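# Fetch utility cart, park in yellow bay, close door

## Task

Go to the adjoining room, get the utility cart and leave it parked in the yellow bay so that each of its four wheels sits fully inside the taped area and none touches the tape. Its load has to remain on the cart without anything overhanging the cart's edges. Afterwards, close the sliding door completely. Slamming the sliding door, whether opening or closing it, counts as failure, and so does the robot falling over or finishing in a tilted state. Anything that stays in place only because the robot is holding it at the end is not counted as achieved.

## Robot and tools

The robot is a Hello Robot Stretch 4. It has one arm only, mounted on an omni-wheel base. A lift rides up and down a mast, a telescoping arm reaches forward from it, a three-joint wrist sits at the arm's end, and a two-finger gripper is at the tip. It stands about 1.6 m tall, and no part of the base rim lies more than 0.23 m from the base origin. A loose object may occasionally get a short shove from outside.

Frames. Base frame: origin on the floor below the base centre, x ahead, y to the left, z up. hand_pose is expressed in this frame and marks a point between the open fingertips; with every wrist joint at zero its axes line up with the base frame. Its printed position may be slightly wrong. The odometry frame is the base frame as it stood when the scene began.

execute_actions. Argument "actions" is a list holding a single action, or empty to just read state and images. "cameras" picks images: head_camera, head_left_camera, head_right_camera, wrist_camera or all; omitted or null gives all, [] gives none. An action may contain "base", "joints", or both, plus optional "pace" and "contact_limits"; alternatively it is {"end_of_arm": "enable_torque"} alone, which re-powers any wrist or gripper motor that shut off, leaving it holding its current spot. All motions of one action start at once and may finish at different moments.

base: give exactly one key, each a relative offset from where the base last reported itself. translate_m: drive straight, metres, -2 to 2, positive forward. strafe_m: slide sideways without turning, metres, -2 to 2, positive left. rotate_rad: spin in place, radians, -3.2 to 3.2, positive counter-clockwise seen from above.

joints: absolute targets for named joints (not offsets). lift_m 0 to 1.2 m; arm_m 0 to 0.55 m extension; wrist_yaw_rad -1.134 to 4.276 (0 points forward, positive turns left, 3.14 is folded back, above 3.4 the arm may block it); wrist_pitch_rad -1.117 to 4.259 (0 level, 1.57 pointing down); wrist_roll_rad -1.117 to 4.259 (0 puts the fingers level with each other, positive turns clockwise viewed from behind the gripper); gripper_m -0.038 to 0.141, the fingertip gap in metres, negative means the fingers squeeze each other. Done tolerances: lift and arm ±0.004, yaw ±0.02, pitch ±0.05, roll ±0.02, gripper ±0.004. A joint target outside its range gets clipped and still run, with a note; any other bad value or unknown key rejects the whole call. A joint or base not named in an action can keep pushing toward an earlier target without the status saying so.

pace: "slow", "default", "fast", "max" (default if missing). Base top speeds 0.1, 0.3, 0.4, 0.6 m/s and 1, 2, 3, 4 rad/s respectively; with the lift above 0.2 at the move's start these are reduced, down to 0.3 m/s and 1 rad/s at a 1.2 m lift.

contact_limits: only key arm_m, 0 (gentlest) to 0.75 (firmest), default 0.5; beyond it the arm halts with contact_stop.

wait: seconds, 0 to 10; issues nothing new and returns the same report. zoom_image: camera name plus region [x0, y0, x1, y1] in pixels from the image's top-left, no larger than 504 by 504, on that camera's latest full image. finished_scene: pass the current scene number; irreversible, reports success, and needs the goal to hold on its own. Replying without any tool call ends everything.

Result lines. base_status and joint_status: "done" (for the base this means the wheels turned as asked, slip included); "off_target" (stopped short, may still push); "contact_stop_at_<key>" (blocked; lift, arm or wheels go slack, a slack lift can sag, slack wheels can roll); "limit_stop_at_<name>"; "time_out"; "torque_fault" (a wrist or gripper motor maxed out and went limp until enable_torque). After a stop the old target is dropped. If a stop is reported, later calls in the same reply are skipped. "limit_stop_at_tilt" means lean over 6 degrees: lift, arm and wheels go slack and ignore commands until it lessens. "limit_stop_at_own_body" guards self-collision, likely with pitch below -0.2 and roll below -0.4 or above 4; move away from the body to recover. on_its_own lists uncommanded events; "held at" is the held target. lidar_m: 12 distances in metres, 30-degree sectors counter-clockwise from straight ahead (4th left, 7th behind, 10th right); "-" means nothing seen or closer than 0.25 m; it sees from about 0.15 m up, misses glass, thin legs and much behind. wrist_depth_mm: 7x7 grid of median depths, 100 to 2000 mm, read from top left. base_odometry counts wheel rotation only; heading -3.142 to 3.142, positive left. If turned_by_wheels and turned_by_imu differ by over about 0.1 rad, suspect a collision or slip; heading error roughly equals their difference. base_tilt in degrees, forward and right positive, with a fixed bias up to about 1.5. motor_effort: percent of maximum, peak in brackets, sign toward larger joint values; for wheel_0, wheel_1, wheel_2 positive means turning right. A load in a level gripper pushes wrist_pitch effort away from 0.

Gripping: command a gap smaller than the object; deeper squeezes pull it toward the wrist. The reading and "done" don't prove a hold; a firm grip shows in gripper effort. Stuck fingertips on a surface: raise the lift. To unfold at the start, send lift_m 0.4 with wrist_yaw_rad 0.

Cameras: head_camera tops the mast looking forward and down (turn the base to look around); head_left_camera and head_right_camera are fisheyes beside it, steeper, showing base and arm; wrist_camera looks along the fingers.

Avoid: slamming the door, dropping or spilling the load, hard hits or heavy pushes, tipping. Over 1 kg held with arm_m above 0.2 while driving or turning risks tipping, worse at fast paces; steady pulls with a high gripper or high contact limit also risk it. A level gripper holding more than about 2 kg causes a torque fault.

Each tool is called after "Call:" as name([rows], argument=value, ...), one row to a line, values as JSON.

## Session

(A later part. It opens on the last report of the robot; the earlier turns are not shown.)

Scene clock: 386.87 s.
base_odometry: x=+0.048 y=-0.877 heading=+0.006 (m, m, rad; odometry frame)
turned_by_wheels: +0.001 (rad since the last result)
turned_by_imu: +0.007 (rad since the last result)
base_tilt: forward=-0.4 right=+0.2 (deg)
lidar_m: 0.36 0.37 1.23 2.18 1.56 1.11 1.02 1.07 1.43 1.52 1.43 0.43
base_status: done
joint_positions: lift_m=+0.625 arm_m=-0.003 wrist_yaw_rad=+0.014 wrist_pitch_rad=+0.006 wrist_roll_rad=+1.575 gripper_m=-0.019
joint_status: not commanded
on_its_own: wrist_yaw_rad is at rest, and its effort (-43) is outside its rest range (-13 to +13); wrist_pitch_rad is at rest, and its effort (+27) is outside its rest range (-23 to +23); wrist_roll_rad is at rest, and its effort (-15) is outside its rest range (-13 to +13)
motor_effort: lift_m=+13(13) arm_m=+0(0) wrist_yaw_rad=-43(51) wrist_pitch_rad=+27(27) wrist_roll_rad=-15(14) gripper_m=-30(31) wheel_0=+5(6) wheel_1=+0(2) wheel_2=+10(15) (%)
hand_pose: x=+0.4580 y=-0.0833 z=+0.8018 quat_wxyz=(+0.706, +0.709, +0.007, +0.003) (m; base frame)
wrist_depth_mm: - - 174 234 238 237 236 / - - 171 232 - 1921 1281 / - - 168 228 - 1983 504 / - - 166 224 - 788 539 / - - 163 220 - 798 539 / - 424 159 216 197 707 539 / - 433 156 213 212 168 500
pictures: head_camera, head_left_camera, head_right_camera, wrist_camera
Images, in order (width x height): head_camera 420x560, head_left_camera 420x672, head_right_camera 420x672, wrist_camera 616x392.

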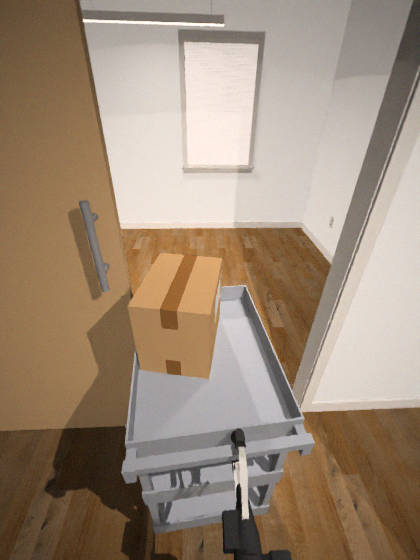

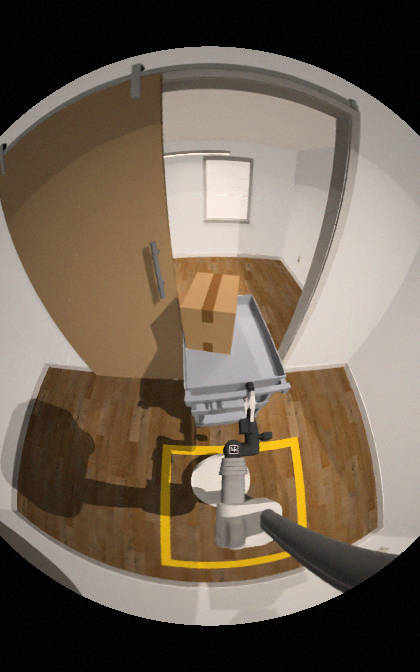

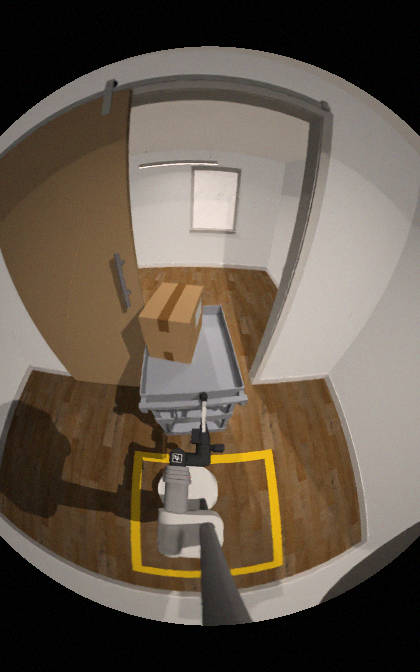

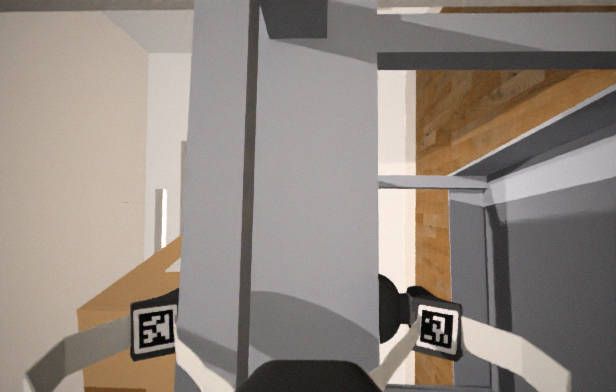

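Call:
execute_actions([
  {"base":{"strafe_m":-0.08},"joints":{"wrist_yaw_rad":0.2},"pace":"slow"},
], cameras=[])

Call:
execute_actions([
  {"base":{"translate_m":-0.35},"joints":{"wrist_yaw_rad":0.12},"pace":"slow"},
])

Scene clock: 402.43 s.
base_odometry: x=+0.048 y=-0.957 heading=+0.007 (m, m, rad; odometry frame)
turned_by_wheels: +0.001 (rad since the last result)
turned_by_imu: -0.001 (rad since the last result)
base_tilt: forward=-0.5 right=+0.2 (deg)
lidar_m: 0.36 0.37 1.22 2.25 1.53 1.09 1.03 1.06 1.42 1.45 1.43 0.43
base_status: done
joint_positions: lift_m=+0.625 arm_m=-0.003 wrist_yaw_rad=+0.210 wrist_pitch_rad=+0.008 wrist_roll_rad=+1.572 gripper_m=-0.019
joint_status: all done
on_its_own: wrist_yaw_rad is at rest, and its effort (-32) is outside its rest range (-13 to +13); wrist_pitch_rad is at rest, and its effort (+25) is outside its rest range (-23 to +23)
motor_effort: lift_m=+13(13) arm_m=+0(1) wrist_yaw_rad=-32(59) wrist_pitch_rad=+25(28) wrist_roll_rad=-6(15) gripper_m=-28(32) wheel_0=+7(11) wheel_1=-1(9) wheel_2=+4(7) (%)
hand_pose: x=+0.4687 y=-0.0253 z=+0.8014 quat_wxyz=(+0.703, +0.703, +0.077, +0.071) (m; base frame)
wrist_depth_mm: - - 153 211 214 221 691 / - - 153 211 - - 549 / - - 153 212 - 768 539 / - - 154 213 - 809 539 / - 484 154 213 - 820 535 / - 427 155 214 198 699 535 / 768 462 155 214 213 654 492
pictures: none
No camera images: the call's "cameras" was empty. Leave "cameras" out to get every camera's image.

Scene clock: 407.20 s.
base_odometry: x=-0.302 y=-0.959 heading=+0.006 (m, m, rad; odometry frame)
turned_by_wheels: -0.001 (rad since the last result)
turned_by_imu: -0.002 (rad since the last result)
base_tilt: forward=-0.4 right=+0.3 (deg)
lidar_m: 0.37 0.37 1.73 2.25 1.03 0.70 0.67 0.71 0.96 1.46 1.51 0.43
base_status: done
joint_positions: lift_m=+0.625 arm_m=-0.003 wrist_yaw_rad=+0.113 wrist_pitch_rad=+0.007 wrist_roll_rad=+1.569 gripper_m=-0.019
joint_status: all done
on_its_own: wrist_yaw_rad is at rest, and its effort (+19) is outside its rest range (-13 to +13); wrist_pitch_rad is at rest, and its effort (+25) is outside its rest range (-23 to +23)
motor_effort: lift_m=+13(13) arm_m=+0(0) wrist_yaw_rad=+19(73) wrist_pitch_rad=+25(25) wrist_roll_rad=+4(13) gripper_m=-32(34) wheel_0=-6(8) wheel_1=-4(3) wheel_2=+1(17) (%)
hand_pose: x=+0.4648 y=-0.0544 z=+0.8018 quat_wxyz=(+0.707, +0.705, +0.042, +0.038) (m; base frame)
wrist_depth_mm: 1118 1098 162 221 226 224 222 / - - 161 220 - - 1281 / - - 160 219 809 798 525 / - - 159 217 - 820 539 / - 569 158 216 - 809 539 / - 424 157 215 195 654 535 / 1098 449 156 214 213 699 492
pictures: head_camera, head_left_camera, head_right_camera, wrist_camera
Images, in order (width x height): head_camera 420x560, head_left_camera 420x672, head_right_camera 420x672, wrist_camera 616x392.

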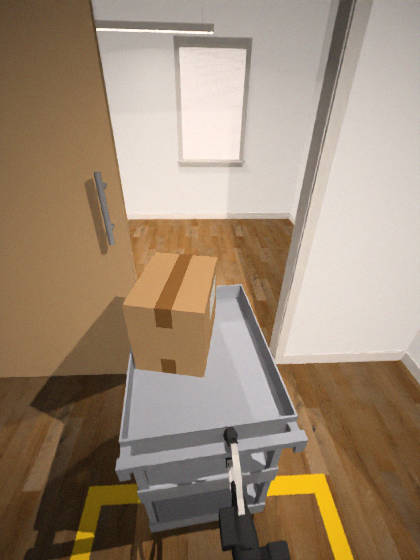

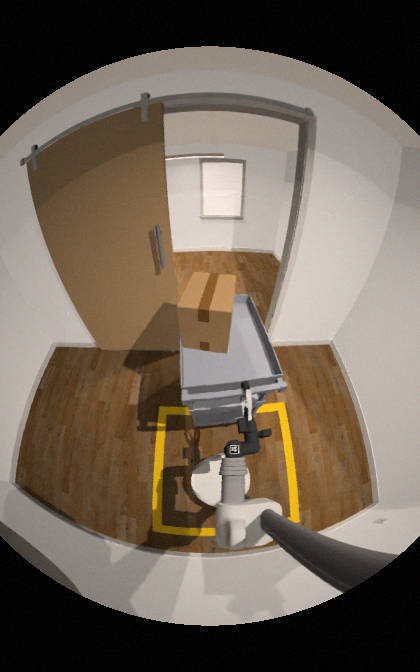

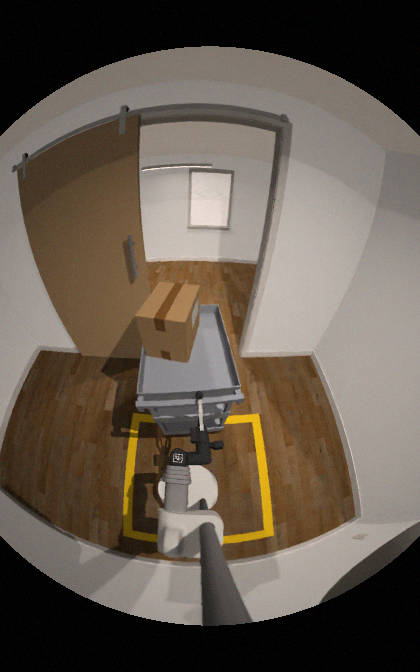

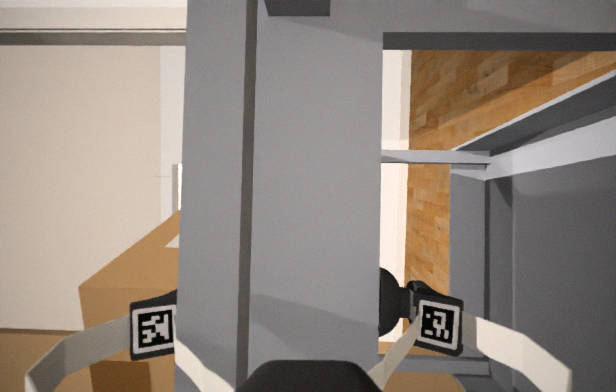

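Call:
execute_actions([
  {"base":{"strafe_m":-0.03},"joints":{"wrist_yaw_rad":0.17},"pace":"slow"},
], cameras=[])

Call:
execute_actions([
  {"base":{"translate_m":-0.39},"joints":{"wrist_yaw_rad":0.08},"pace":"slow"},
])

Scene clock: 416.97 s.
base_odometry: x=-0.302 y=-0.989 heading=+0.007 (m, m, rad; odometry frame)
turned_by_wheels: +0.001 (rad since the last result)
turned_by_imu: +0.000 (rad since the last result)
base_tilt: forward=-0.4 right=+0.2 (deg)
lidar_m: 0.38 0.38 1.71 2.28 1.04 0.71 0.67 0.70 0.96 1.43 1.47 0.43
base_status: done
joint_positions: lift_m=+0.625 arm_m=-0.003 wrist_yaw_rad=+0.177 wrist_pitch_rad=+0.007 wrist_roll_rad=+1.569 gripper_m=-0.019
joint_status: all done
on_its_own: wrist_yaw_rad is at rest, and its effort (-23) is outside its rest range (-13 to +13); wrist_pitch_rad is at rest, and its effort (+27) is outside its rest range (-23 to +23)
motor_effort: lift_m=+13(13) arm_m=+0(0) wrist_yaw_rad=-23(49) wrist_pitch_rad=+27(26) wrist_roll_rad=+2(7) gripper_m=-26(30) wheel_0=+8(8) wheel_1=-1(6) wheel_2=+2(4) (%)
hand_pose: x=+0.4677 y=-0.0352 z=+0.8016 quat_wxyz=(+0.705, +0.704, +0.065, +0.060) (m; base frame)
wrist_depth_mm: - - 153 211 215 221 220 / - - 154 211 - - 544 / - - 154 213 - 759 544 / - - 155 213 - 809 539 / - 484 155 214 - 820 539 / 1138 430 156 215 197 699 535 / 1138 466 156 215 214 654 492
pictures: none
No camera images: the call's "cameras" was empty. Leave "cameras" out to get every camera's image.

Scene clock: 422.17 s.
base_odometry: x=-0.691 y=-0.991 heading=+0.006 (m, m, rad; odometry frame)
turned_by_wheels: -0.001 (rad since the last result)
turned_by_imu: -0.003 (rad since the last result)
base_tilt: forward=-0.4 right=+0.2 (deg)
lidar_m: 0.37 0.39 2.31 1.47 0.45 0.32 0.29 0.30 0.43 1.00 1.49 0.42
base_status: done
joint_positions: lift_m=+0.625 arm_m=-0.003 wrist_yaw_rad=+0.072 wrist_pitch_rad=+0.006 wrist_roll_rad=+1.568 gripper_m=-0.019
joint_status: all done
on_its_own: wrist_yaw_rad is at rest, and its effort (+22) is outside its rest range (-13 to +13); wrist_pitch_rad is at rest, and its effort (+27) is outside its rest range (-23 to +23)
motor_effort: lift_m=+13(13) arm_m=+0(0) wrist_yaw_rad=+22(66) wrist_pitch_rad=+27(27) wrist_roll_rad=+6(14) gripper_m=-32(37) wheel_0=-6(9) wheel_1=-5(7) wheel_2=+1(18) (%)
hand_pose: x=+0.4624 y=-0.0665 z=+0.8018 quat_wxyz=(+0.708, +0.705, +0.028, +0.023) (m; base frame)
wrist_depth_mm: 1537 1537 159 218 222 221 220 / 1576 1537 159 217 1499 1430 1229 / - - 158 217 - 778 539 / - - 158 216 - 809 539 / - 508 158 216 - 809 539 / 1499 424 157 215 193 661 535 / 1499 455 156 215 788 691 473
pictures: head_camera, head_left_camera, head_right_camera, wrist_camera
Images, in order (width x height): head_camera 420x560, head_left_camera 420x672, head_right_camera 420x672, wrist_camera 616x392.

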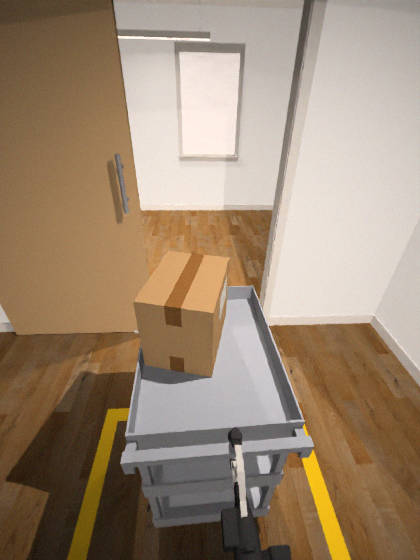

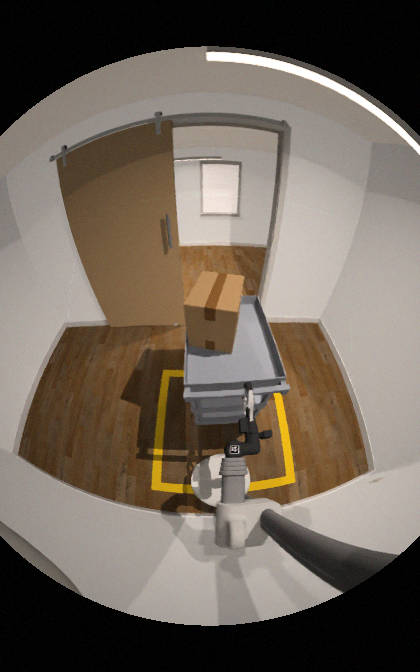

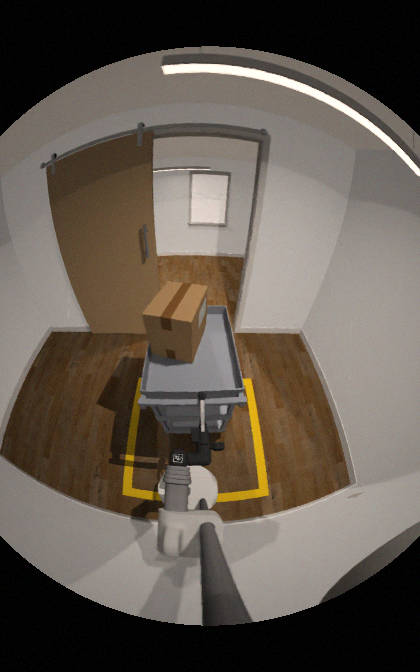

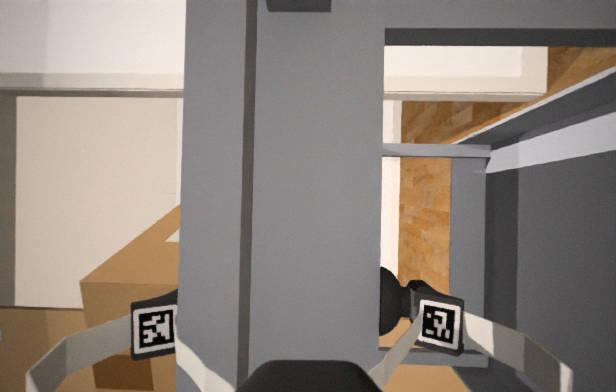

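Call:
execute_actions([
  {"joints":{"gripper_m":0.13}},
], cameras=[])

Call:
execute_actions([
  {"base":{"translate_m":-0.04},"joints":{"wrist_yaw_rad":-1.1},"pace":"slow"},
], cameras=[])

Call:
execute_actions([
  {"base":{"strafe_m":0.62},"joints":{"lift_m":1.12,"gripper_m":0.0,"wrist_roll_rad":0}},
], cameras=[])

Call:
execute_actions([
  {"base":{"translate_m":0.45},"joints":{"wrist_yaw_rad":0,"wrist_pitch_rad":1.57}},
], cameras=[])

Call:
execute_actions([
  {"base":{"rotate_rad":-1.571}},
])

Scene clock: 476.17 s.
base_odometry: x=-0.692 y=-0.991 heading=+0.006 (m, m, rad; odometry frame)
turned_by_wheels: +0.000 (rad since the last result)
turned_by_imu: -0.001 (rad since the last result)
base_tilt: forward=-0.4 right=+0.2 (deg)
lidar_m: 0.40 0.41 2.30 1.45 0.45 0.32 0.29 0.29 0.42 1.01 1.49 0.46
base_status: not commanded
joint_positions: lift_m=+0.625 arm_m=-0.003 wrist_yaw_rad=+0.077 wrist_pitch_rad=+0.014 wrist_roll_rad=+1.571 gripper_m=+0.130
joint_status: all done
motor_effort: lift_m=+13(13) arm_m=+0(0) wrist_yaw_rad=+6(30) wrist_pitch_rad=+5(40) wrist_roll_rad=-2(8) gripper_m=-3(33) wheel_0=-2(6) wheel_1=-2(5) wheel_2=-3(3) (%)
hand_pose: x=+0.4627 y=-0.0650 z=+0.7995 quat_wxyz=(+0.707, +0.706, +0.032, +0.022) (m; base frame)
wrist_depth_mm: 1499 1537 185 244 250 248 247 / 1537 1499 184 244 1499 1499 500 / - - 183 243 - 732 521 / - - 183 242 - 788 521 / - 517 183 242 - 778 521 / 1499 211 182 241 1464 208 517 / 1464 477 181 143 1464 676 517
pictures: none
No camera images: the call's "cameras" was empty. Leave "cameras" out to get every camera's image.

Scene clock: 477.70 s.
base_odometry: x=-0.731 y=-0.992 heading=+0.006 (m, m, rad; odometry frame)
turned_by_wheels: +0.000 (rad since the last result)
turned_by_imu: -0.001 (rad since the last result)
base_tilt: forward=-0.4 right=+0.2 (deg)
lidar_m: 0.43 0.45 2.35 1.27 0.39 0.27 0.25 0.28 0.37 0.90 1.51 0.47
base_status: done
joint_positions: lift_m=+0.625 arm_m=-0.003 wrist_yaw_rad=-1.100 wrist_pitch_rad=+0.018 wrist_roll_rad=+1.570 gripper_m=+0.130
joint_status: all done
motor_effort: lift_m=+13(13) arm_m=+0(0) wrist_yaw_rad=-3(4) wrist_pitch_rad=-7(8) wrist_roll_rad=-1(3) gripper_m=+2(3) wheel_0=-2(4) wheel_1=-3(3) wheel_2=+2(6) (%)
hand_pose: x=+0.2214 y=-0.2967 z=+0.7985 quat_wxyz=(+0.600, +0.606, -0.364, -0.375) (m; base frame)
wrist_depth_mm: 1308 1281 1281 1255 1255 1255 1205 / 1366 1366 1366 1336 1336 1336 1281 / 1464 1430 1430 1430 1397 1397 1281 / 1537 1537 1537 1499 1499 1499 1281 / 1661 1661 1618 1618 1618 1618 1255 / 1808 1708 1661 1756 1661 208 1255 / 1921 1921 1921 142 1921 1661 1255
pictures: none
No camera images: the call's "cameras" was empty. Leave "cameras" out to get every camera's image.

Scene clock: 481.10 s.
base_odometry: x=-0.735 y=-0.372 heading=+0.006 (m, m, rad; odometry frame)
turned_by_wheels: +0.000 (rad since the last result)
turned_by_imu: -0.003 (rad since the last result)
base_tilt: forward=-0.4 right=+0.2 (deg)
lidar_m: 1.60 1.68 1.71 1.44 0.44 0.28 0.28 0.29 0.41 0.99 0.62 0.61
base_status: done
joint_positions: lift_m=+1.120 arm_m=-0.003 wrist_yaw_rad=-1.100 wrist_pitch_rad=+0.018 wrist_roll_rad=+0.000 gripper_m=+0.000
joint_status: all done
motor_effort: lift_m=+22(23) arm_m=+0(0) wrist_yaw_rad=-2(3) wrist_pitch_rad=-6(5) wrist_roll_rad=-1(6) gripper_m=-7(1) wheel_0=+1(7) wheel_1=+1(11) wheel_2=+0(1) (%)
hand_pose: x=+0.2213 y=-0.2967 z=+1.2927 quat_wxyz=(+0.853, +0.005, +0.008, -0.523) (m; base frame)
wrist_depth_mm: - 1983 - - - 1863 1708 / - 1983 - - - 1863 1708 / - 1983 - - - 1921 1708 / - 1983 - - 1983 1808 1708 / - 1983 - - - 1863 1708 / 1708 1983 - 201 1983 1863 1708 / 634 699 1025 183 - 1808 1708
pictures: none
No camera images: the call's "cameras" was empty. Leave "cameras" out to get every camera's image.

Scene clock: 484.07 s.
base_odometry: x=-0.285 y=-0.369 heading=+0.006 (m, m, rad; odometry frame)
turned_by_wheels: +0.000 (rad since the last result)
turned_by_imu: -0.002 (rad since the last result)
base_tilt: forward=-0.3 right=+0.2 (deg)
lidar_m: 1.16 1.24 1.70 1.64 1.12 0.78 0.72 0.76 1.01 0.40 0.41 0.55
base_status: done
joint_positions: lift_m=+1.120 arm_m=-0.003 wrist_yaw_rad=+0.000 wrist_pitch_rad=+1.570 wrist_roll_rad=+0.000 gripper_m=+0.000
joint_status: all done
motor_effort: lift_m=+22(22) arm_m=+0(0) wrist_yaw_rad=-2(1) wrist_pitch_rad=+0(3) wrist_roll_rad=-1(1) gripper_m=-6(7) wheel_0=+0(6) wheel_1=+2(4) wheel_2=+1(10) (%)
hand_pose: x=+0.1687 y=-0.0874 z=+1.0094 quat_wxyz=(+0.708, +0.000, +0.707, +0.000) (m; base frame)
wrist_depth_mm: 1281 1281 1281 1281 1281 768 768 / 1281 1281 1281 1255 1281 759 759 / 1281 1255 1255 1255 1255 768 759 / 1281 1308 1255 1255 1255 759 759 / 1281 1281 1281 1042 1229 768 759 / 1281 1255 1042 201 1255 1229 609 / 1281 1281 1281 183 1229 1229 1229
pictures: none
No camera images: the call's "cameras" was empty. Leave "cameras" out to get every camera's image.

Scene clock: 486.63 s.
base_odometry: x=-0.285 y=-0.369 heading=-1.565 (m, m, rad; odometry frame)
turned_by_wheels: -1.571 (rad since the last result)
turned_by_imu: -1.581 (rad since the last result)
base_tilt: forward=-0.4 right=+0.2 (deg)
lidar_m: 0.41 0.42 0.55 1.15 1.23 1.72 1.68 1.12 0.79 0.73 0.75 1.01
base_status: done
joint_positions: lift_m=+1.120 arm_m=-0.003 wrist_yaw_rad=+0.000 wrist_pitch_rad=+1.570 wrist_roll_rad=+0.000 gripper_m=+0.000
joint_status: not commanded
motor_effort: lift_m=+22(22) arm_m=+0(0) wrist_yaw_rad=-2(2) wrist_pitch_rad=+0(1) wrist_roll_rad=-1(1) gripper_m=-6(7) wheel_0=+0(4) wheel_1=+2(7) wheel_2=+2(7) (%)
hand_pose: x=+0.1687 y=-0.0874 z=+1.0094 quat_wxyz=(+0.708, +0.000, +0.707, +0.000) (m; base frame)
wrist_depth_mm: 433 424 500 1281 1255 1255 1008 / 788 778 788 1255 1255 1255 1025 / 1118 1118 1255 1255 1255 1255 1042 / 1281 1281 1281 1255 1255 1255 1042 / 1281 1281 1255 1042 1229 1255 1060 / 1281 1255 1025 202 1229 1255 1060 / 1281 1255 1255 183 1229 1229 1060
pictures: head_camera, head_left_camera, head_right_camera, wrist_camera
Images, in order (width x height): head_camera 420x560, head_left_camera 420x672, head_right_camera 420x672, wrist_camera 616x392.

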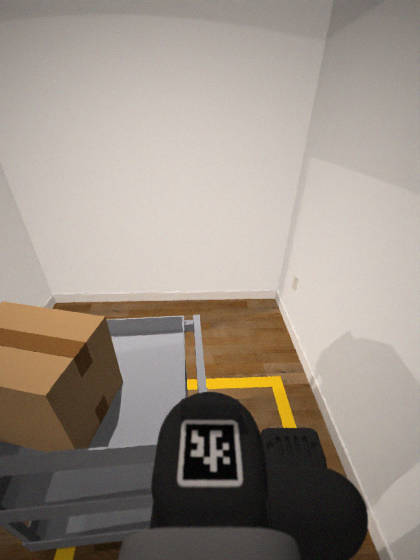

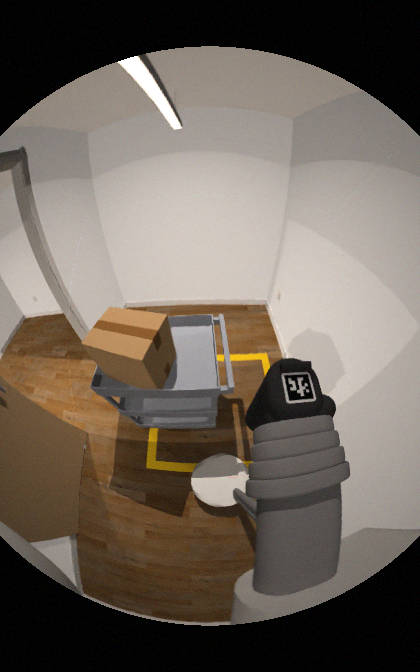

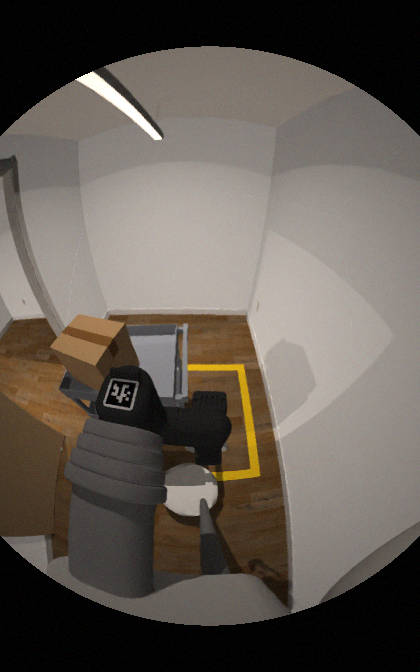

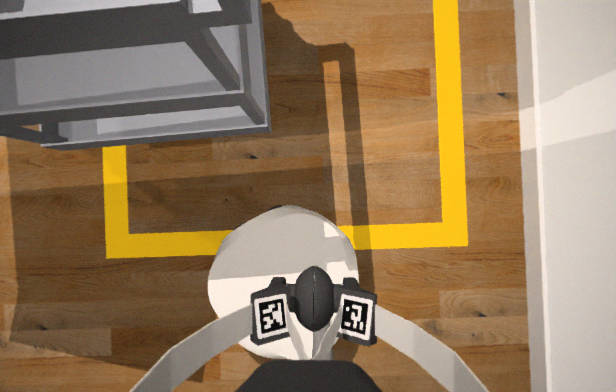

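Call:
execute_actions([
  {"base":{"strafe_m":0.15},"joints":{"arm_m":0.33}},
], cameras=[])

Call:
execute_actions([
  {"base":{"translate_m":0.11},"pace":"slow"},
], cameras=["wrist_camera","head_right_camera"])

Scene clock: 513.10 s.
base_odometry: x=-0.135 y=-0.368 heading=-1.565 (m, m, rad; odometry frame)
turned_by_wheels: +0.000 (rad since the last result)
turned_by_imu: -0.002 (rad since the last result)
base_tilt: forward=-0.4 right=+0.1 (deg)
lidar_m: 0.39 0.39 0.52 1.01 1.09 1.52 1.68 1.36 0.95 0.88 0.88 0.44
base_status: done
joint_positions: lift_m=+1.120 arm_m=+0.329 wrist_yaw_rad=+0.000 wrist_pitch_rad=+1.570 wrist_roll_rad=+0.000 gripper_m=+0.000
joint_status: all done
motor_effort: lift_m=+22(22) arm_m=+5(7) wrist_yaw_rad=-2(3) wrist_pitch_rad=+1(1) wrist_roll_rad=+0(0) gripper_m=-8(5) wheel_0=+0(7) wheel_1=+1(10) wheel_2=+0(1) (%)
hand_pose: x=+0.5002 y=-0.0874 z=+1.0094 quat_wxyz=(+0.707, +0.000, +0.707, +0.000) (m; base frame)
wrist_depth_mm: 452 449 445 442 1255 1255 1182 / 449 449 445 442 1255 1255 1229 / 303 449 445 442 1229 1255 1205 / 314 445 445 442 1255 1255 1205 / 329 445 442 442 1255 1255 1255 / 342 449 442 201 368 1229 1229 / 375 413 370 183 1255 1229 1229
pictures: none
No camera images: the call's "cameras" was empty. Leave "cameras" out to get every camera's image.

Scene clock: 515.47 s.
base_odometry: x=-0.134 y=-0.478 heading=-1.564 (m, m, rad; odometry frame)
turned_by_wheels: +0.000 (rad since the last result)
turned_by_imu: -0.001 (rad since the last result)
base_tilt: forward=-0.4 right=+0.3 (deg)
lidar_m: 0.28 0.29 0.38 0.99 1.09 1.51 1.78 1.33 0.95 0.86 0.89 0.31
base_status: done
joint_positions: lift_m=+1.120 arm_m=+0.329 wrist_yaw_rad=+0.000 wrist_pitch_rad=+1.570 wrist_roll_rad=+0.000 gripper_m=+0.000
joint_status: not commanded
motor_effort: lift_m=+22(22) arm_m=+6(6) wrist_yaw_rad=-3(2) wrist_pitch_rad=+0(2) wrist_roll_rad=+0(0) gripper_m=-6(6) wheel_0=+2(4) wheel_1=+2(7) wheel_2=-2(6) (%)
hand_pose: x=+0.5002 y=-0.0874 z=+1.0094 quat_wxyz=(+0.707, +0.000, +0.707, +0.000) (m; base frame)
wrist_depth_mm: 427 421 442 397 1255 1255 1182 / 452 449 445 445 1255 1255 1205 / 452 449 442 442 1255 1229 1205 / 449 445 442 442 1255 1229 1205 / 315 445 445 442 1255 1255 1205 / 310 445 442 202 1255 1229 1229 / 325 445 442 183 368 1229 1229
pictures: head_right_camera, wrist_camera
Images, in order (width x height): head_right_camera 420x672, wrist_camera 616x392.

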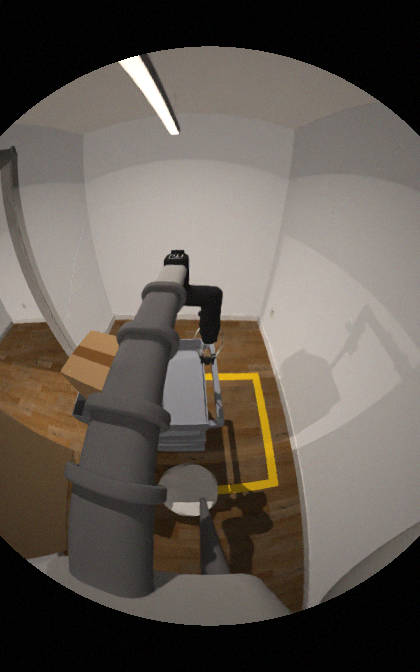

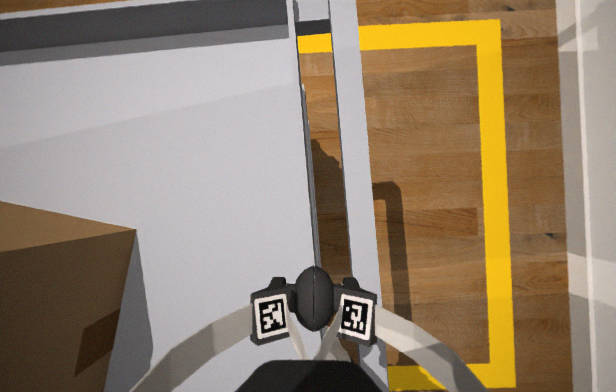

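Call:
execute_actions([
  {"base":{"strafe_m":0.06},"pace":"slow"},
], cameras=[])

Call:
execute_actions([
  {"joints":{"lift_m":0.915},"pace":"slow"},
], cameras=["wrist_camera"])

Call:
execute_actions([
  {"base":{"strafe_m":-0.2},"pace":"slow"},
], cameras=["wrist_camera","head_right_camera"])

Scene clock: 531.97 s.
base_odometry: x=-0.075 y=-0.477 heading=-1.564 (m, m, rad; odometry frame)
turned_by_wheels: +0.000 (rad since the last result)
turned_by_imu: -0.002 (rad since the last result)
base_tilt: forward=-0.4 right=+0.2 (deg)
lidar_m: 0.27 0.28 0.38 0.95 1.02 1.44 1.78 1.42 0.99 0.93 0.95 0.30
base_status: done
joint_positions: lift_m=+1.120 arm_m=+0.329 wrist_yaw_rad=+0.000 wrist_pitch_rad=+1.570 wrist_roll_rad=+0.000 gripper_m=+0.000
joint_status: not commanded
motor_effort: lift_m=+22(22) arm_m=+5(6) wrist_yaw_rad=-3(3) wrist_pitch_rad=+1(0) wrist_roll_rad=+0(1) gripper_m=-6(6) wheel_0=+0(5) wheel_1=+2(9) wheel_2=+0(1) (%)
hand_pose: x=+0.5002 y=-0.0874 z=+1.0094 quat_wxyz=(+0.707, +0.000, +0.707, +0.000) (m; base frame)
wrist_depth_mm: 424 427 427 439 394 1255 1229 / 452 452 442 442 387 1255 1229 / 452 449 445 442 1229 1255 1229 / 449 445 445 439 375 1229 1229 / 242 336 445 442 439 1229 1229 / 218 336 445 201 368 1229 1229 / 229 317 442 183 368 1255 1229
pictures: none
No camera images: the call's "cameras" was empty. Leave "cameras" out to get every camera's image.

Scene clock: 534.37 s.
base_odometry: x=-0.075 y=-0.477 heading=-1.564 (m, m, rad; odometry frame)
turned_by_wheels: +0.000 (rad since the last result)
turned_by_imu: -0.001 (rad since the last result)
base_tilt: forward=-0.4 right=+0.2 (deg)
lidar_m: 0.27 0.28 0.38 0.94 1.01 1.45 1.80 1.42 0.99 0.93 0.97 0.31
base_status: not commanded
joint_positions: lift_m=+0.916 arm_m=+0.329 wrist_yaw_rad=+0.000 wrist_pitch_rad=+1.570 wrist_roll_rad=+0.000 gripper_m=+0.000
joint_status: all done
motor_effort: lift_m=+12(20) arm_m=+6(6) wrist_yaw_rad=-3(2) wrist_pitch_rad=-1(1) wrist_roll_rad=-1(1) gripper_m=-6(5) wheel_0=+0(1) wheel_1=+2(2) wheel_2=+0(0) (%)
hand_pose: x=+0.5001 y=-0.0874 z=+0.8052 quat_wxyz=(+0.707, +0.000, +0.707, +0.000) (m; base frame)
wrist_depth_mm: 242 240 238 236 220 186 591 / 241 239 238 237 234 1042 163 / 241 239 237 236 235 1042 163 / 241 239 238 236 224 1025 163 / 240 239 236 236 235 1042 163 / 218 238 237 200 183 1042 163 / 228 238 236 160 229 1025 163
pictures: wrist_camera
Images, in order (width x height): wrist_camera 616x392.

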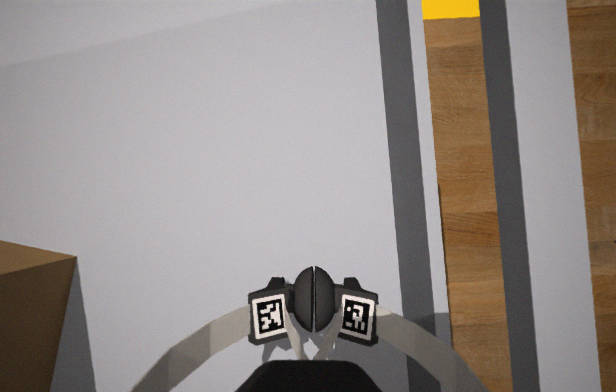

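Scene clock: 537.53 s.
base_odometry: x=-0.274 y=-0.479 heading=-1.564 (m, m, rad; odometry frame)
turned_by_wheels: +0.000 (rad since the last result)
turned_by_imu: +0.001 (rad since the last result)
base_tilt: forward=-0.3 right=+0.2 (deg)
lidar_m: 0.30 0.30 0.42 1.12 1.23 1.71 1.79 1.12 0.77 0.73 0.76 0.30
base_status: done
joint_positions: lift_m=+0.915 arm_m=+0.329 wrist_yaw_rad=+0.000 wrist_pitch_rad=+1.569 wrist_roll_rad=+0.000 gripper_m=+0.000
joint_status: not commanded
motor_effort: lift_m=+12(12) arm_m=+5(5) wrist_yaw_rad=-3(6) wrist_pitch_rad=+3(9) wrist_roll_rad=+0(1) gripper_m=-4(9) wheel_0=+4(17) wheel_1=-1(8) wheel_2=+1(6) (%)
hand_pose: x=+0.5006 y=-0.0874 z=+0.8052 quat_wxyz=(+0.708, +0.000, +0.707, +0.000) (m; base frame)
wrist_depth_mm: 241 240 239 237 236 164 946 / 242 240 238 237 236 164 960 / 241 240 238 236 236 167 946 / 241 239 237 236 236 169 931 / 239 239 237 236 236 171 917 / 239 238 237 201 182 173 946 / 240 238 236 147 168 163 946
pictures: head_right_camera, wrist_camera
Images, in order (width x height): head_right_camera 420x672, wrist_camera 616x392.

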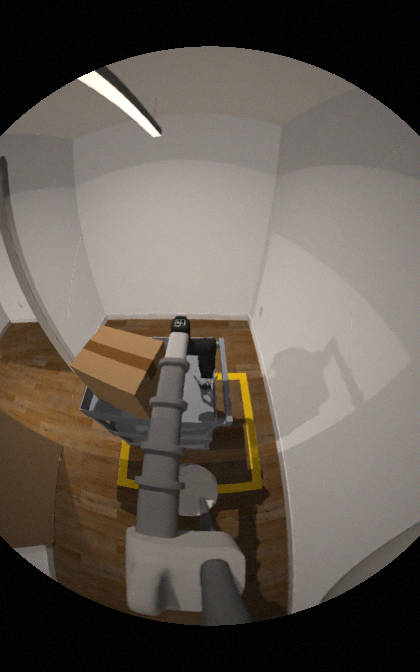

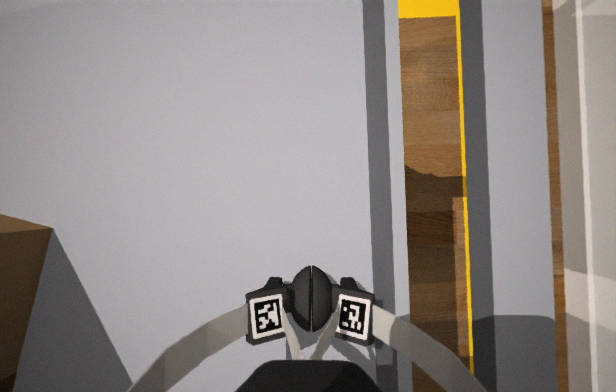

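Call:
execute_actions([
  {"base":{"strafe_m":-0.19},"pace":"slow"},
], cameras=[])

Call:
execute_actions([
  {"base":{"strafe_m":0.03},"pace":"slow"},
], cameras=[])

Call:
execute_actions([
  {"joints":{"lift_m":1.2},"base":{"translate_m":-0.1}},
])

Scene clock: 546.57 s.
base_odometry: x=-0.464 y=-0.480 heading=-1.564 (m, m, rad; odometry frame)
turned_by_wheels: +0.000 (rad since the last result)
turned_by_imu: +0.000 (rad since the last result)
base_tilt: forward=-0.3 right=+0.2 (deg)
lidar_m: 0.30 0.33 0.45 1.31 1.44 1.90 1.78 0.84 0.58 0.54 0.57 0.34
base_status: done
joint_positions: lift_m=+0.915 arm_m=+0.329 wrist_yaw_rad=+0.001 wrist_pitch_rad=+1.567 wrist_roll_rad=+0.000 gripper_m=+0.000
joint_status: not commanded
motor_effort: lift_m=+12(12) arm_m=+4(5) wrist_yaw_rad=-5(7) wrist_pitch_rad=+9(11) wrist_roll_rad=+0(0) gripper_m=-5(8) wheel_0=+6(15) wheel_1=-2(5) wheel_2=+2(4) (%)
hand_pose: x=+0.5012 y=-0.0874 z=+0.8052 quat_wxyz=(+0.708, +0.000, +0.706, +0.000) (m; base frame)
wrist_depth_mm: 243 242 239 238 237 169 647 / 243 241 239 238 236 168 654 / 242 240 239 236 236 168 647 / 241 240 238 237 236 167 676 / 241 240 238 236 236 166 699 / 241 239 237 198 183 165 699 / 241 238 236 183 165 163 707
pictures: none
No camera images: the call's "cameras" was empty. Leave "cameras" out to get every camera's image.

Scene clock: 547.87 s.
base_odometry: x=-0.434 y=-0.480 heading=-1.564 (m, m, rad; odometry frame)
turned_by_wheels: +0.000 (rad since the last result)
turned_by_imu: -0.001 (rad since the last result)
base_tilt: forward=-0.4 right=+0.1 (deg)
lidar_m: 0.31 0.33 0.45 1.28 1.39 1.88 1.78 0.88 0.58 0.58 0.59 0.33
base_status: done
joint_positions: lift_m=+0.915 arm_m=+0.329 wrist_yaw_rad=+0.000 wrist_pitch_rad=+1.570 wrist_roll_rad=+0.000 gripper_m=+0.000
joint_status: not commanded
motor_effort: lift_m=+12(12) arm_m=+4(5) wrist_yaw_rad=-2(5) wrist_pitch_rad=+0(8) wrist_roll_rad=+1(1) gripper_m=-5(6) wheel_0=-2(6) wheel_1=+1(4) wheel_2=+1(2) (%)
hand_pose: x=+0.5005 y=-0.0874 z=+0.8052 quat_wxyz=(+0.708, +0.000, +0.707, +0.000) (m; base frame)
wrist_depth_mm: 242 240 238 237 236 931 167 / 241 240 238 237 236 946 167 / 240 239 238 236 236 960 166 / 220 239 237 236 235 960 166 / 210 239 237 236 234 976 166 / 224 239 237 200 188 976 165 / 238 238 236 160 233 185 164
pictures: none
No camera images: the call's "cameras" was empty. Leave "cameras" out to get every camera's image.

Scene clock: 550.10 s.
base_odometry: x=-0.435 y=-0.380 heading=-1.564 (m, m, rad; odometry frame)
turned_by_wheels: +0.000 (rad since the last result)
turned_by_imu: -0.001 (rad since the last result)
base_tilt: forward=-0.4 right=+0.2 (deg)
lidar_m: 0.41 0.42 0.59 1.31 1.38 1.77 1.68 0.89 0.62 0.58 0.60 0.43
base_status: done
joint_positions: lift_m=+1.198 arm_m=+0.329 wrist_yaw_rad=+0.000 wrist_pitch_rad=+1.570 wrist_roll_rad=+0.000 gripper_m=+0.000
joint_status: all done
joint sent to its limit — the command would take lift_m past its upper limit, so that joint was sent only as far as its limit.
motor_effort: lift_m=+22(16) arm_m=+4(4) wrist_yaw_rad=-3(3) wrist_pitch_rad=+1(1) wrist_roll_rad=-1(1) gripper_m=-4(6) wheel_0=+0(5) wheel_1=-2(6) wheel_2=-2(8) (%)
hand_pose: x=+0.5005 y=-0.0874 z=+1.0880 quat_wxyz=(+0.707, +0.000, +0.707, +0.000) (m; base frame)
wrist_depth_mm: 246 530 530 525 521 1118 750 / 246 301 525 521 521 1138 768 / 246 320 521 521 517 1160 768 / 245 349 525 525 521 1138 778 / 253 384 525 525 521 1182 778 / 271 455 512 202 449 1205 788 / 1366 1366 1118 183 1336 1042 798
pictures: head_camera, head_left_camera, head_right_camera, wrist_camera
Images, in order (width x height): head_camera 420x560, head_left_camera 420x672, head_right_camera 420x672, wrist_camera 616x392.

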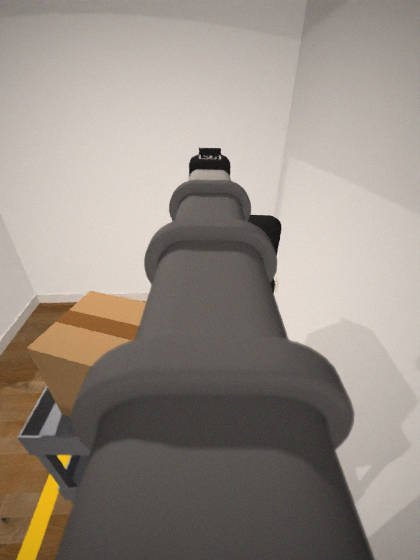

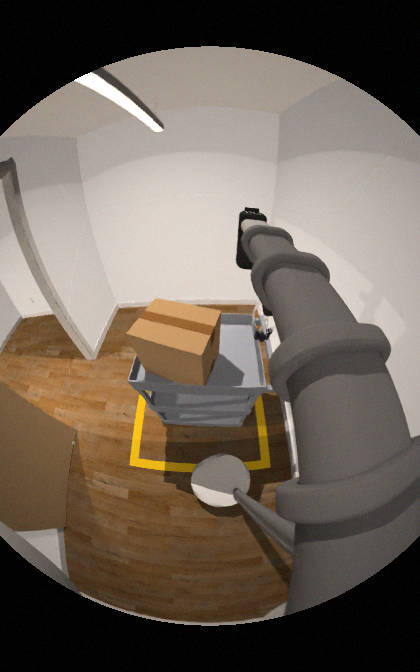

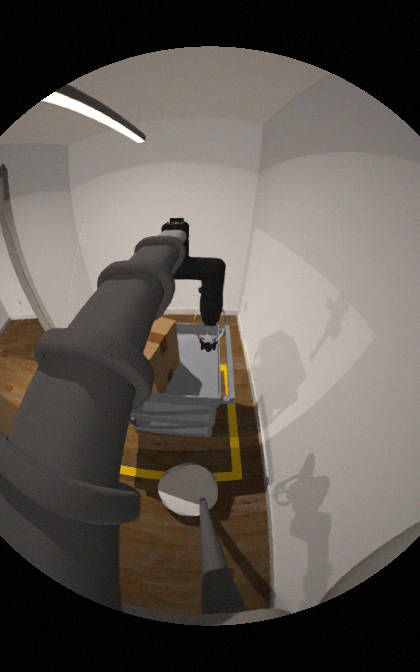

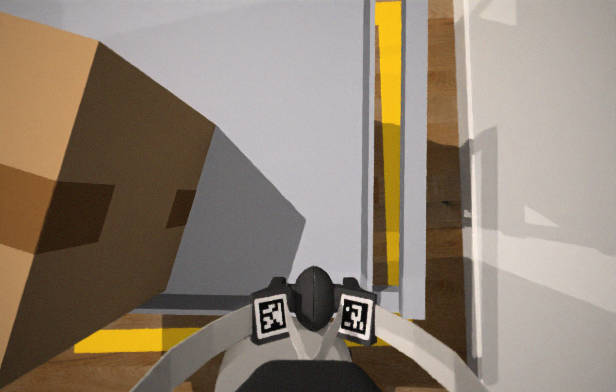

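Call:
execute_actions([
  {"joints":{"arm_m":0},"base":{"translate_m":-0.35}},
], cameras=[])

Call:
execute_actions([
  {"joints":{"lift_m":0.93,"wrist_pitch_rad":0,"wrist_yaw_rad":1.57},"base":{"strafe_m":0.3}},
], cameras=["head_camera","head_left_camera"])

Call:
zoom_image(camera="head_camera", region=[60,200,420,520])

Scene clock: 565.90 s.
base_odometry: x=-0.437 y=-0.030 heading=-1.564 (m, m, rad; odometry frame)
turned_by_wheels: +0.000 (rad since the last result)
turned_by_imu: -0.001 (rad since the last result)
base_tilt: forward=-0.3 right=+0.2 (deg)
lidar_m: 0.74 0.80 1.39 1.33 1.37 1.41 1.32 0.90 0.62 0.59 0.62 0.80
base_status: done
joint_positions: lift_m=+1.198 arm_m=+0.001 wrist_yaw_rad=+0.000 wrist_pitch_rad=+1.570 wrist_roll_rad=+0.000 gripper_m=+0.000
joint_status: all done
motor_effort: lift_m=+22(22) arm_m=-5(6) wrist_yaw_rad=-1(4) wrist_pitch_rad=-2(2) wrist_roll_rad=+1(0) gripper_m=-6(5) wheel_0=-1(5) wheel_1=-1(5) wheel_2=-2(10) (%)
hand_pose: x=+0.1720 y=-0.0874 z=+1.0880 quat_wxyz=(+0.707, +0.000, +0.707, +0.000) (m; base frame)
wrist_depth_mm: 1366 1366 1366 1336 1336 1205 809 / 1366 1336 1366 1336 1366 1229 809 / 1366 1366 1336 1336 1308 1229 820 / 1366 1366 1366 1366 1336 1205 820 / 1366 1336 1336 1118 1336 1229 831 / 1366 1366 1118 201 1336 1229 842 / 1366 1366 1336 183 1336 1118 854
pictures: none
No camera images: the call's "cameras" was empty. Leave "cameras" out to get every camera's image.

Scene clock: 568.23 s.
base_odometry: x=-0.137 y=-0.028 heading=-1.564 (m, m, rad; odometry frame)
turned_by_wheels: +0.000 (rad since the last result)
turned_by_imu: -0.002 (rad since the last result)
base_tilt: forward=-0.4 right=+0.2 (deg)
lidar_m: 0.74 1.82 1.10 1.02 1.06 1.42 1.34 1.37 0.94 0.89 0.91 0.81
base_status: done
joint_positions: lift_m=+0.930 arm_m=+0.001 wrist_yaw_rad=+1.570 wrist_pitch_rad=+0.003 wrist_roll_rad=+0.000 gripper_m=+0.000
joint_status: all done
motor_effort: lift_m=+13(20) arm_m=-5(5) wrist_yaw_rad=-2(2) wrist_pitch_rad=-9(12) wrist_roll_rad=+0(0) gripper_m=-3(6) wheel_0=+0(8) wheel_1=+1(12) wheel_2=+0(1) (%)
hand_pose: x=+0.2595 y=+0.2884 z=+1.1077 quat_wxyz=(+0.707, -0.001, +0.001, +0.707) (m; base frame)
wrist_depth_mm: 1008 1008 1025 1025 1025 - - / 1008 1008 1008 1025 1042 - - / 1008 1008 1008 1025 1025 - - / 1008 1008 1008 1008 1025 - - / 991 1008 1025 1025 1025 - - / 1008 1008 1008 201 1025 - - / 991 1008 1008 183 1042 - -
pictures: head_camera, head_left_camera
Images, in order (width x height): head_camera 420x560, head_left_camera 420x672.

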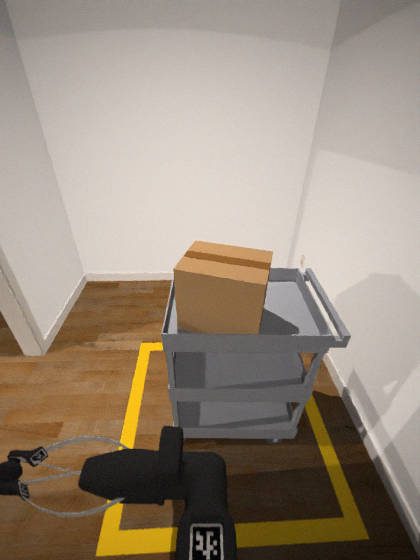

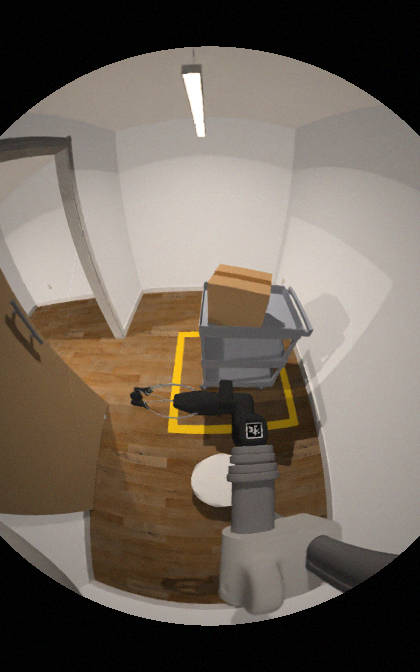

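Region (60, 200, 420, 520) of head_camera's 420x560 image, scaled by 1.400, with more detail than that image has.

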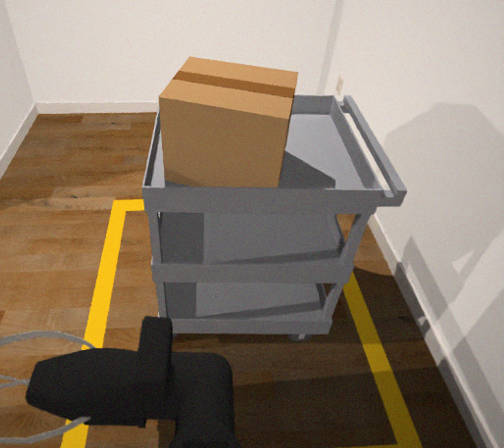

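Call:
execute_actions([
  {"base":{"strafe_m":0.55}},
], cameras=["wrist_camera","head_left_camera"])

Scene clock: 580.30 s.
base_odometry: x=+0.413 y=-0.024 heading=-1.564 (m, m, rad; odometry frame)
turned_by_wheels: +0.000 (rad since the last result)
turned_by_imu: -0.004 (rad since the last result)
base_tilt: forward=-0.4 right=+0.1 (deg)
lidar_m: 2.36 0.67 0.52 0.48 0.50 0.69 1.37 1.41 1.53 1.44 1.10 0.86
base_status: done
joint_positions: lift_m=+0.930 arm_m=+0.001 wrist_yaw_rad=+1.570 wrist_pitch_rad=+0.003 wrist_roll_rad=+0.000 gripper_m=+0.000
joint_status: not commanded
motor_effort: lift_m=+14(14) arm_m=-5(5) wrist_yaw_rad=-1(1) wrist_pitch_rad=-7(8) wrist_roll_rad=+0(0) gripper_m=-9(5) wheel_0=+1(9) wheel_1=+1(14) wheel_2=+0(1) (%)
hand_pose: x=+0.2595 y=+0.2884 z=+1.1077 quat_wxyz=(+0.707, -0.001, +0.001, +0.707) (m; base frame)
wrist_depth_mm: 449 459 459 462 466 466 - / 452 455 459 459 462 466 - / 452 455 459 462 462 466 - / 452 452 455 459 466 466 - / 452 455 455 459 462 466 - / 452 455 459 202 466 462 - / 452 452 455 183 459 462 -
pictures: head_left_camera, wrist_camera
Images, in order (width x height): head_left_camera 420x672, wrist_camera 616x392.

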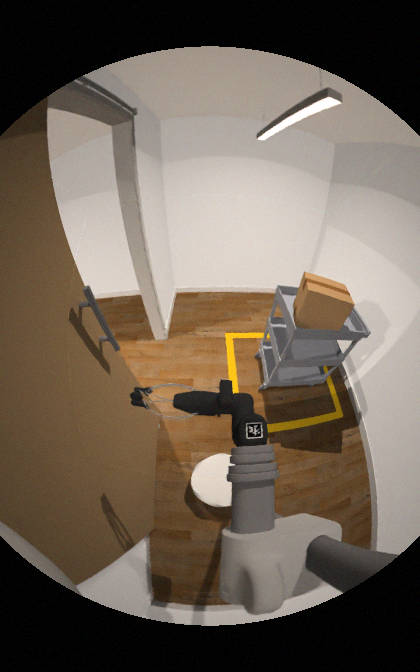

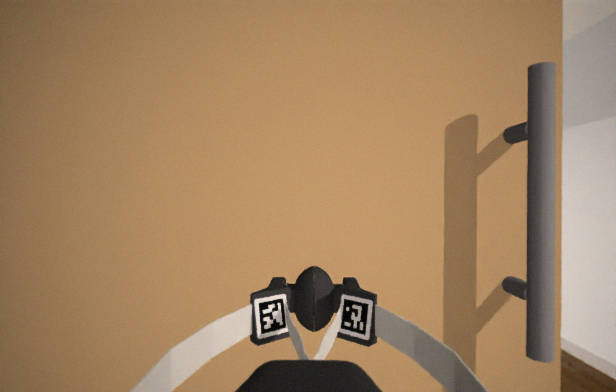

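Call:
execute_actions([
  {"base":{"strafe_m":0.195},"joints":{"lift_m":0.99},"pace":"slow"},
], cameras=[])

Call:
execute_actions([
  {"base":{"translate_m":0.3},"pace":"slow"},
], cameras=["wrist_camera"])

Scene clock: 593.37 s.
base_odometry: x=+0.608 y=-0.023 heading=-1.564 (m, m, rad; odometry frame)
turned_by_wheels: +0.000 (rad since the last result)
turned_by_imu: -0.002 (rad since the last result)
base_tilt: forward=-0.4 right=+0.2 (deg)
lidar_m: 1.72 0.45 0.32 0.28 0.30 0.40 1.21 1.42 1.75 1.62 1.09 0.95
base_status: done
joint_positions: lift_m=+0.990 arm_m=+0.001 wrist_yaw_rad=+1.570 wrist_pitch_rad=+0.003 wrist_roll_rad=+0.000 gripper_m=+0.000
joint_status: all done
motor_effort: lift_m=+22(19) arm_m=-5(5) wrist_yaw_rad=-2(1) wrist_pitch_rad=-7(9) wrist_roll_rad=+0(1) gripper_m=-2(5) wheel_0=+0(6) wheel_1=+2(9) wheel_2=+0(0) (%)
hand_pose: x=+0.2595 y=+0.2884 z=+1.1670 quat_wxyz=(+0.707, -0.001, +0.001, +0.707) (m; base frame)
wrist_depth_mm: 259 262 263 265 266 267 268 / 259 260 263 265 266 267 270 / 259 262 262 265 265 268 270 / 258 259 263 264 265 268 270 / 259 260 262 264 266 267 268 / 258 259 260 201 265 267 268 / 258 259 260 183 265 266 267
pictures: none
No camera images: the call's "cameras" was empty. Leave "cameras" out to get every camera's image.

Scene clock: 597.63 s.
base_odometry: x=+0.610 y=-0.323 heading=-1.564 (m, m, rad; odometry frame)
turned_by_wheels: +0.000 (rad since the last result)
turned_by_imu: -0.001 (rad since the last result)
base_tilt: forward=-0.4 right=+0.2 (deg)
lidar_m: 1.79 0.41 0.33 0.30 0.32 0.42 1.28 1.72 1.72 1.62 0.75 0.82
base_status: done
joint_positions: lift_m=+0.990 arm_m=+0.000 wrist_yaw_rad=+1.570 wrist_pitch_rad=+0.002 wrist_roll_rad=+0.000 gripper_m=+0.000
joint_status: not commanded
motor_effort: lift_m=+22(22) arm_m=+0(5) wrist_yaw_rad=-3(58) wrist_pitch_rad=-9(10) wrist_roll_rad=+0(0) gripper_m=-5(8) wheel_0=+1(10) wheel_1=+3(11) wheel_2=-3(8) (%)
hand_pose: x=+0.2586 y=+0.2884 z=+1.1672 quat_wxyz=(+0.707, -0.001, +0.001, +0.707) (m; base frame)
wrist_depth_mm: 273 274 276 278 281 281 - / 273 274 277 278 279 282 - / 273 274 276 277 278 281 - / 273 273 276 277 279 279 - / 271 274 276 277 279 281 - / 272 273 274 201 212 281 - / 272 273 274 183 278 279 -
pictures: wrist_camera
Images, in order (width x height): wrist_camera 616x392.

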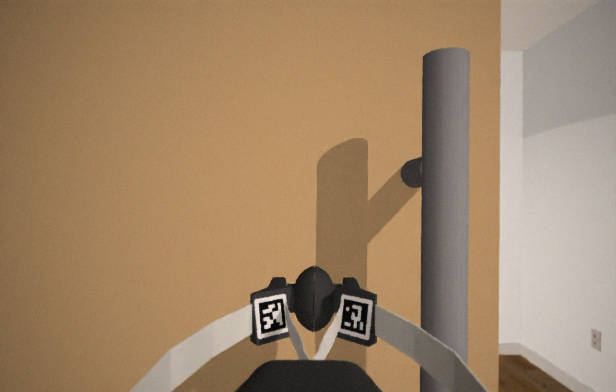

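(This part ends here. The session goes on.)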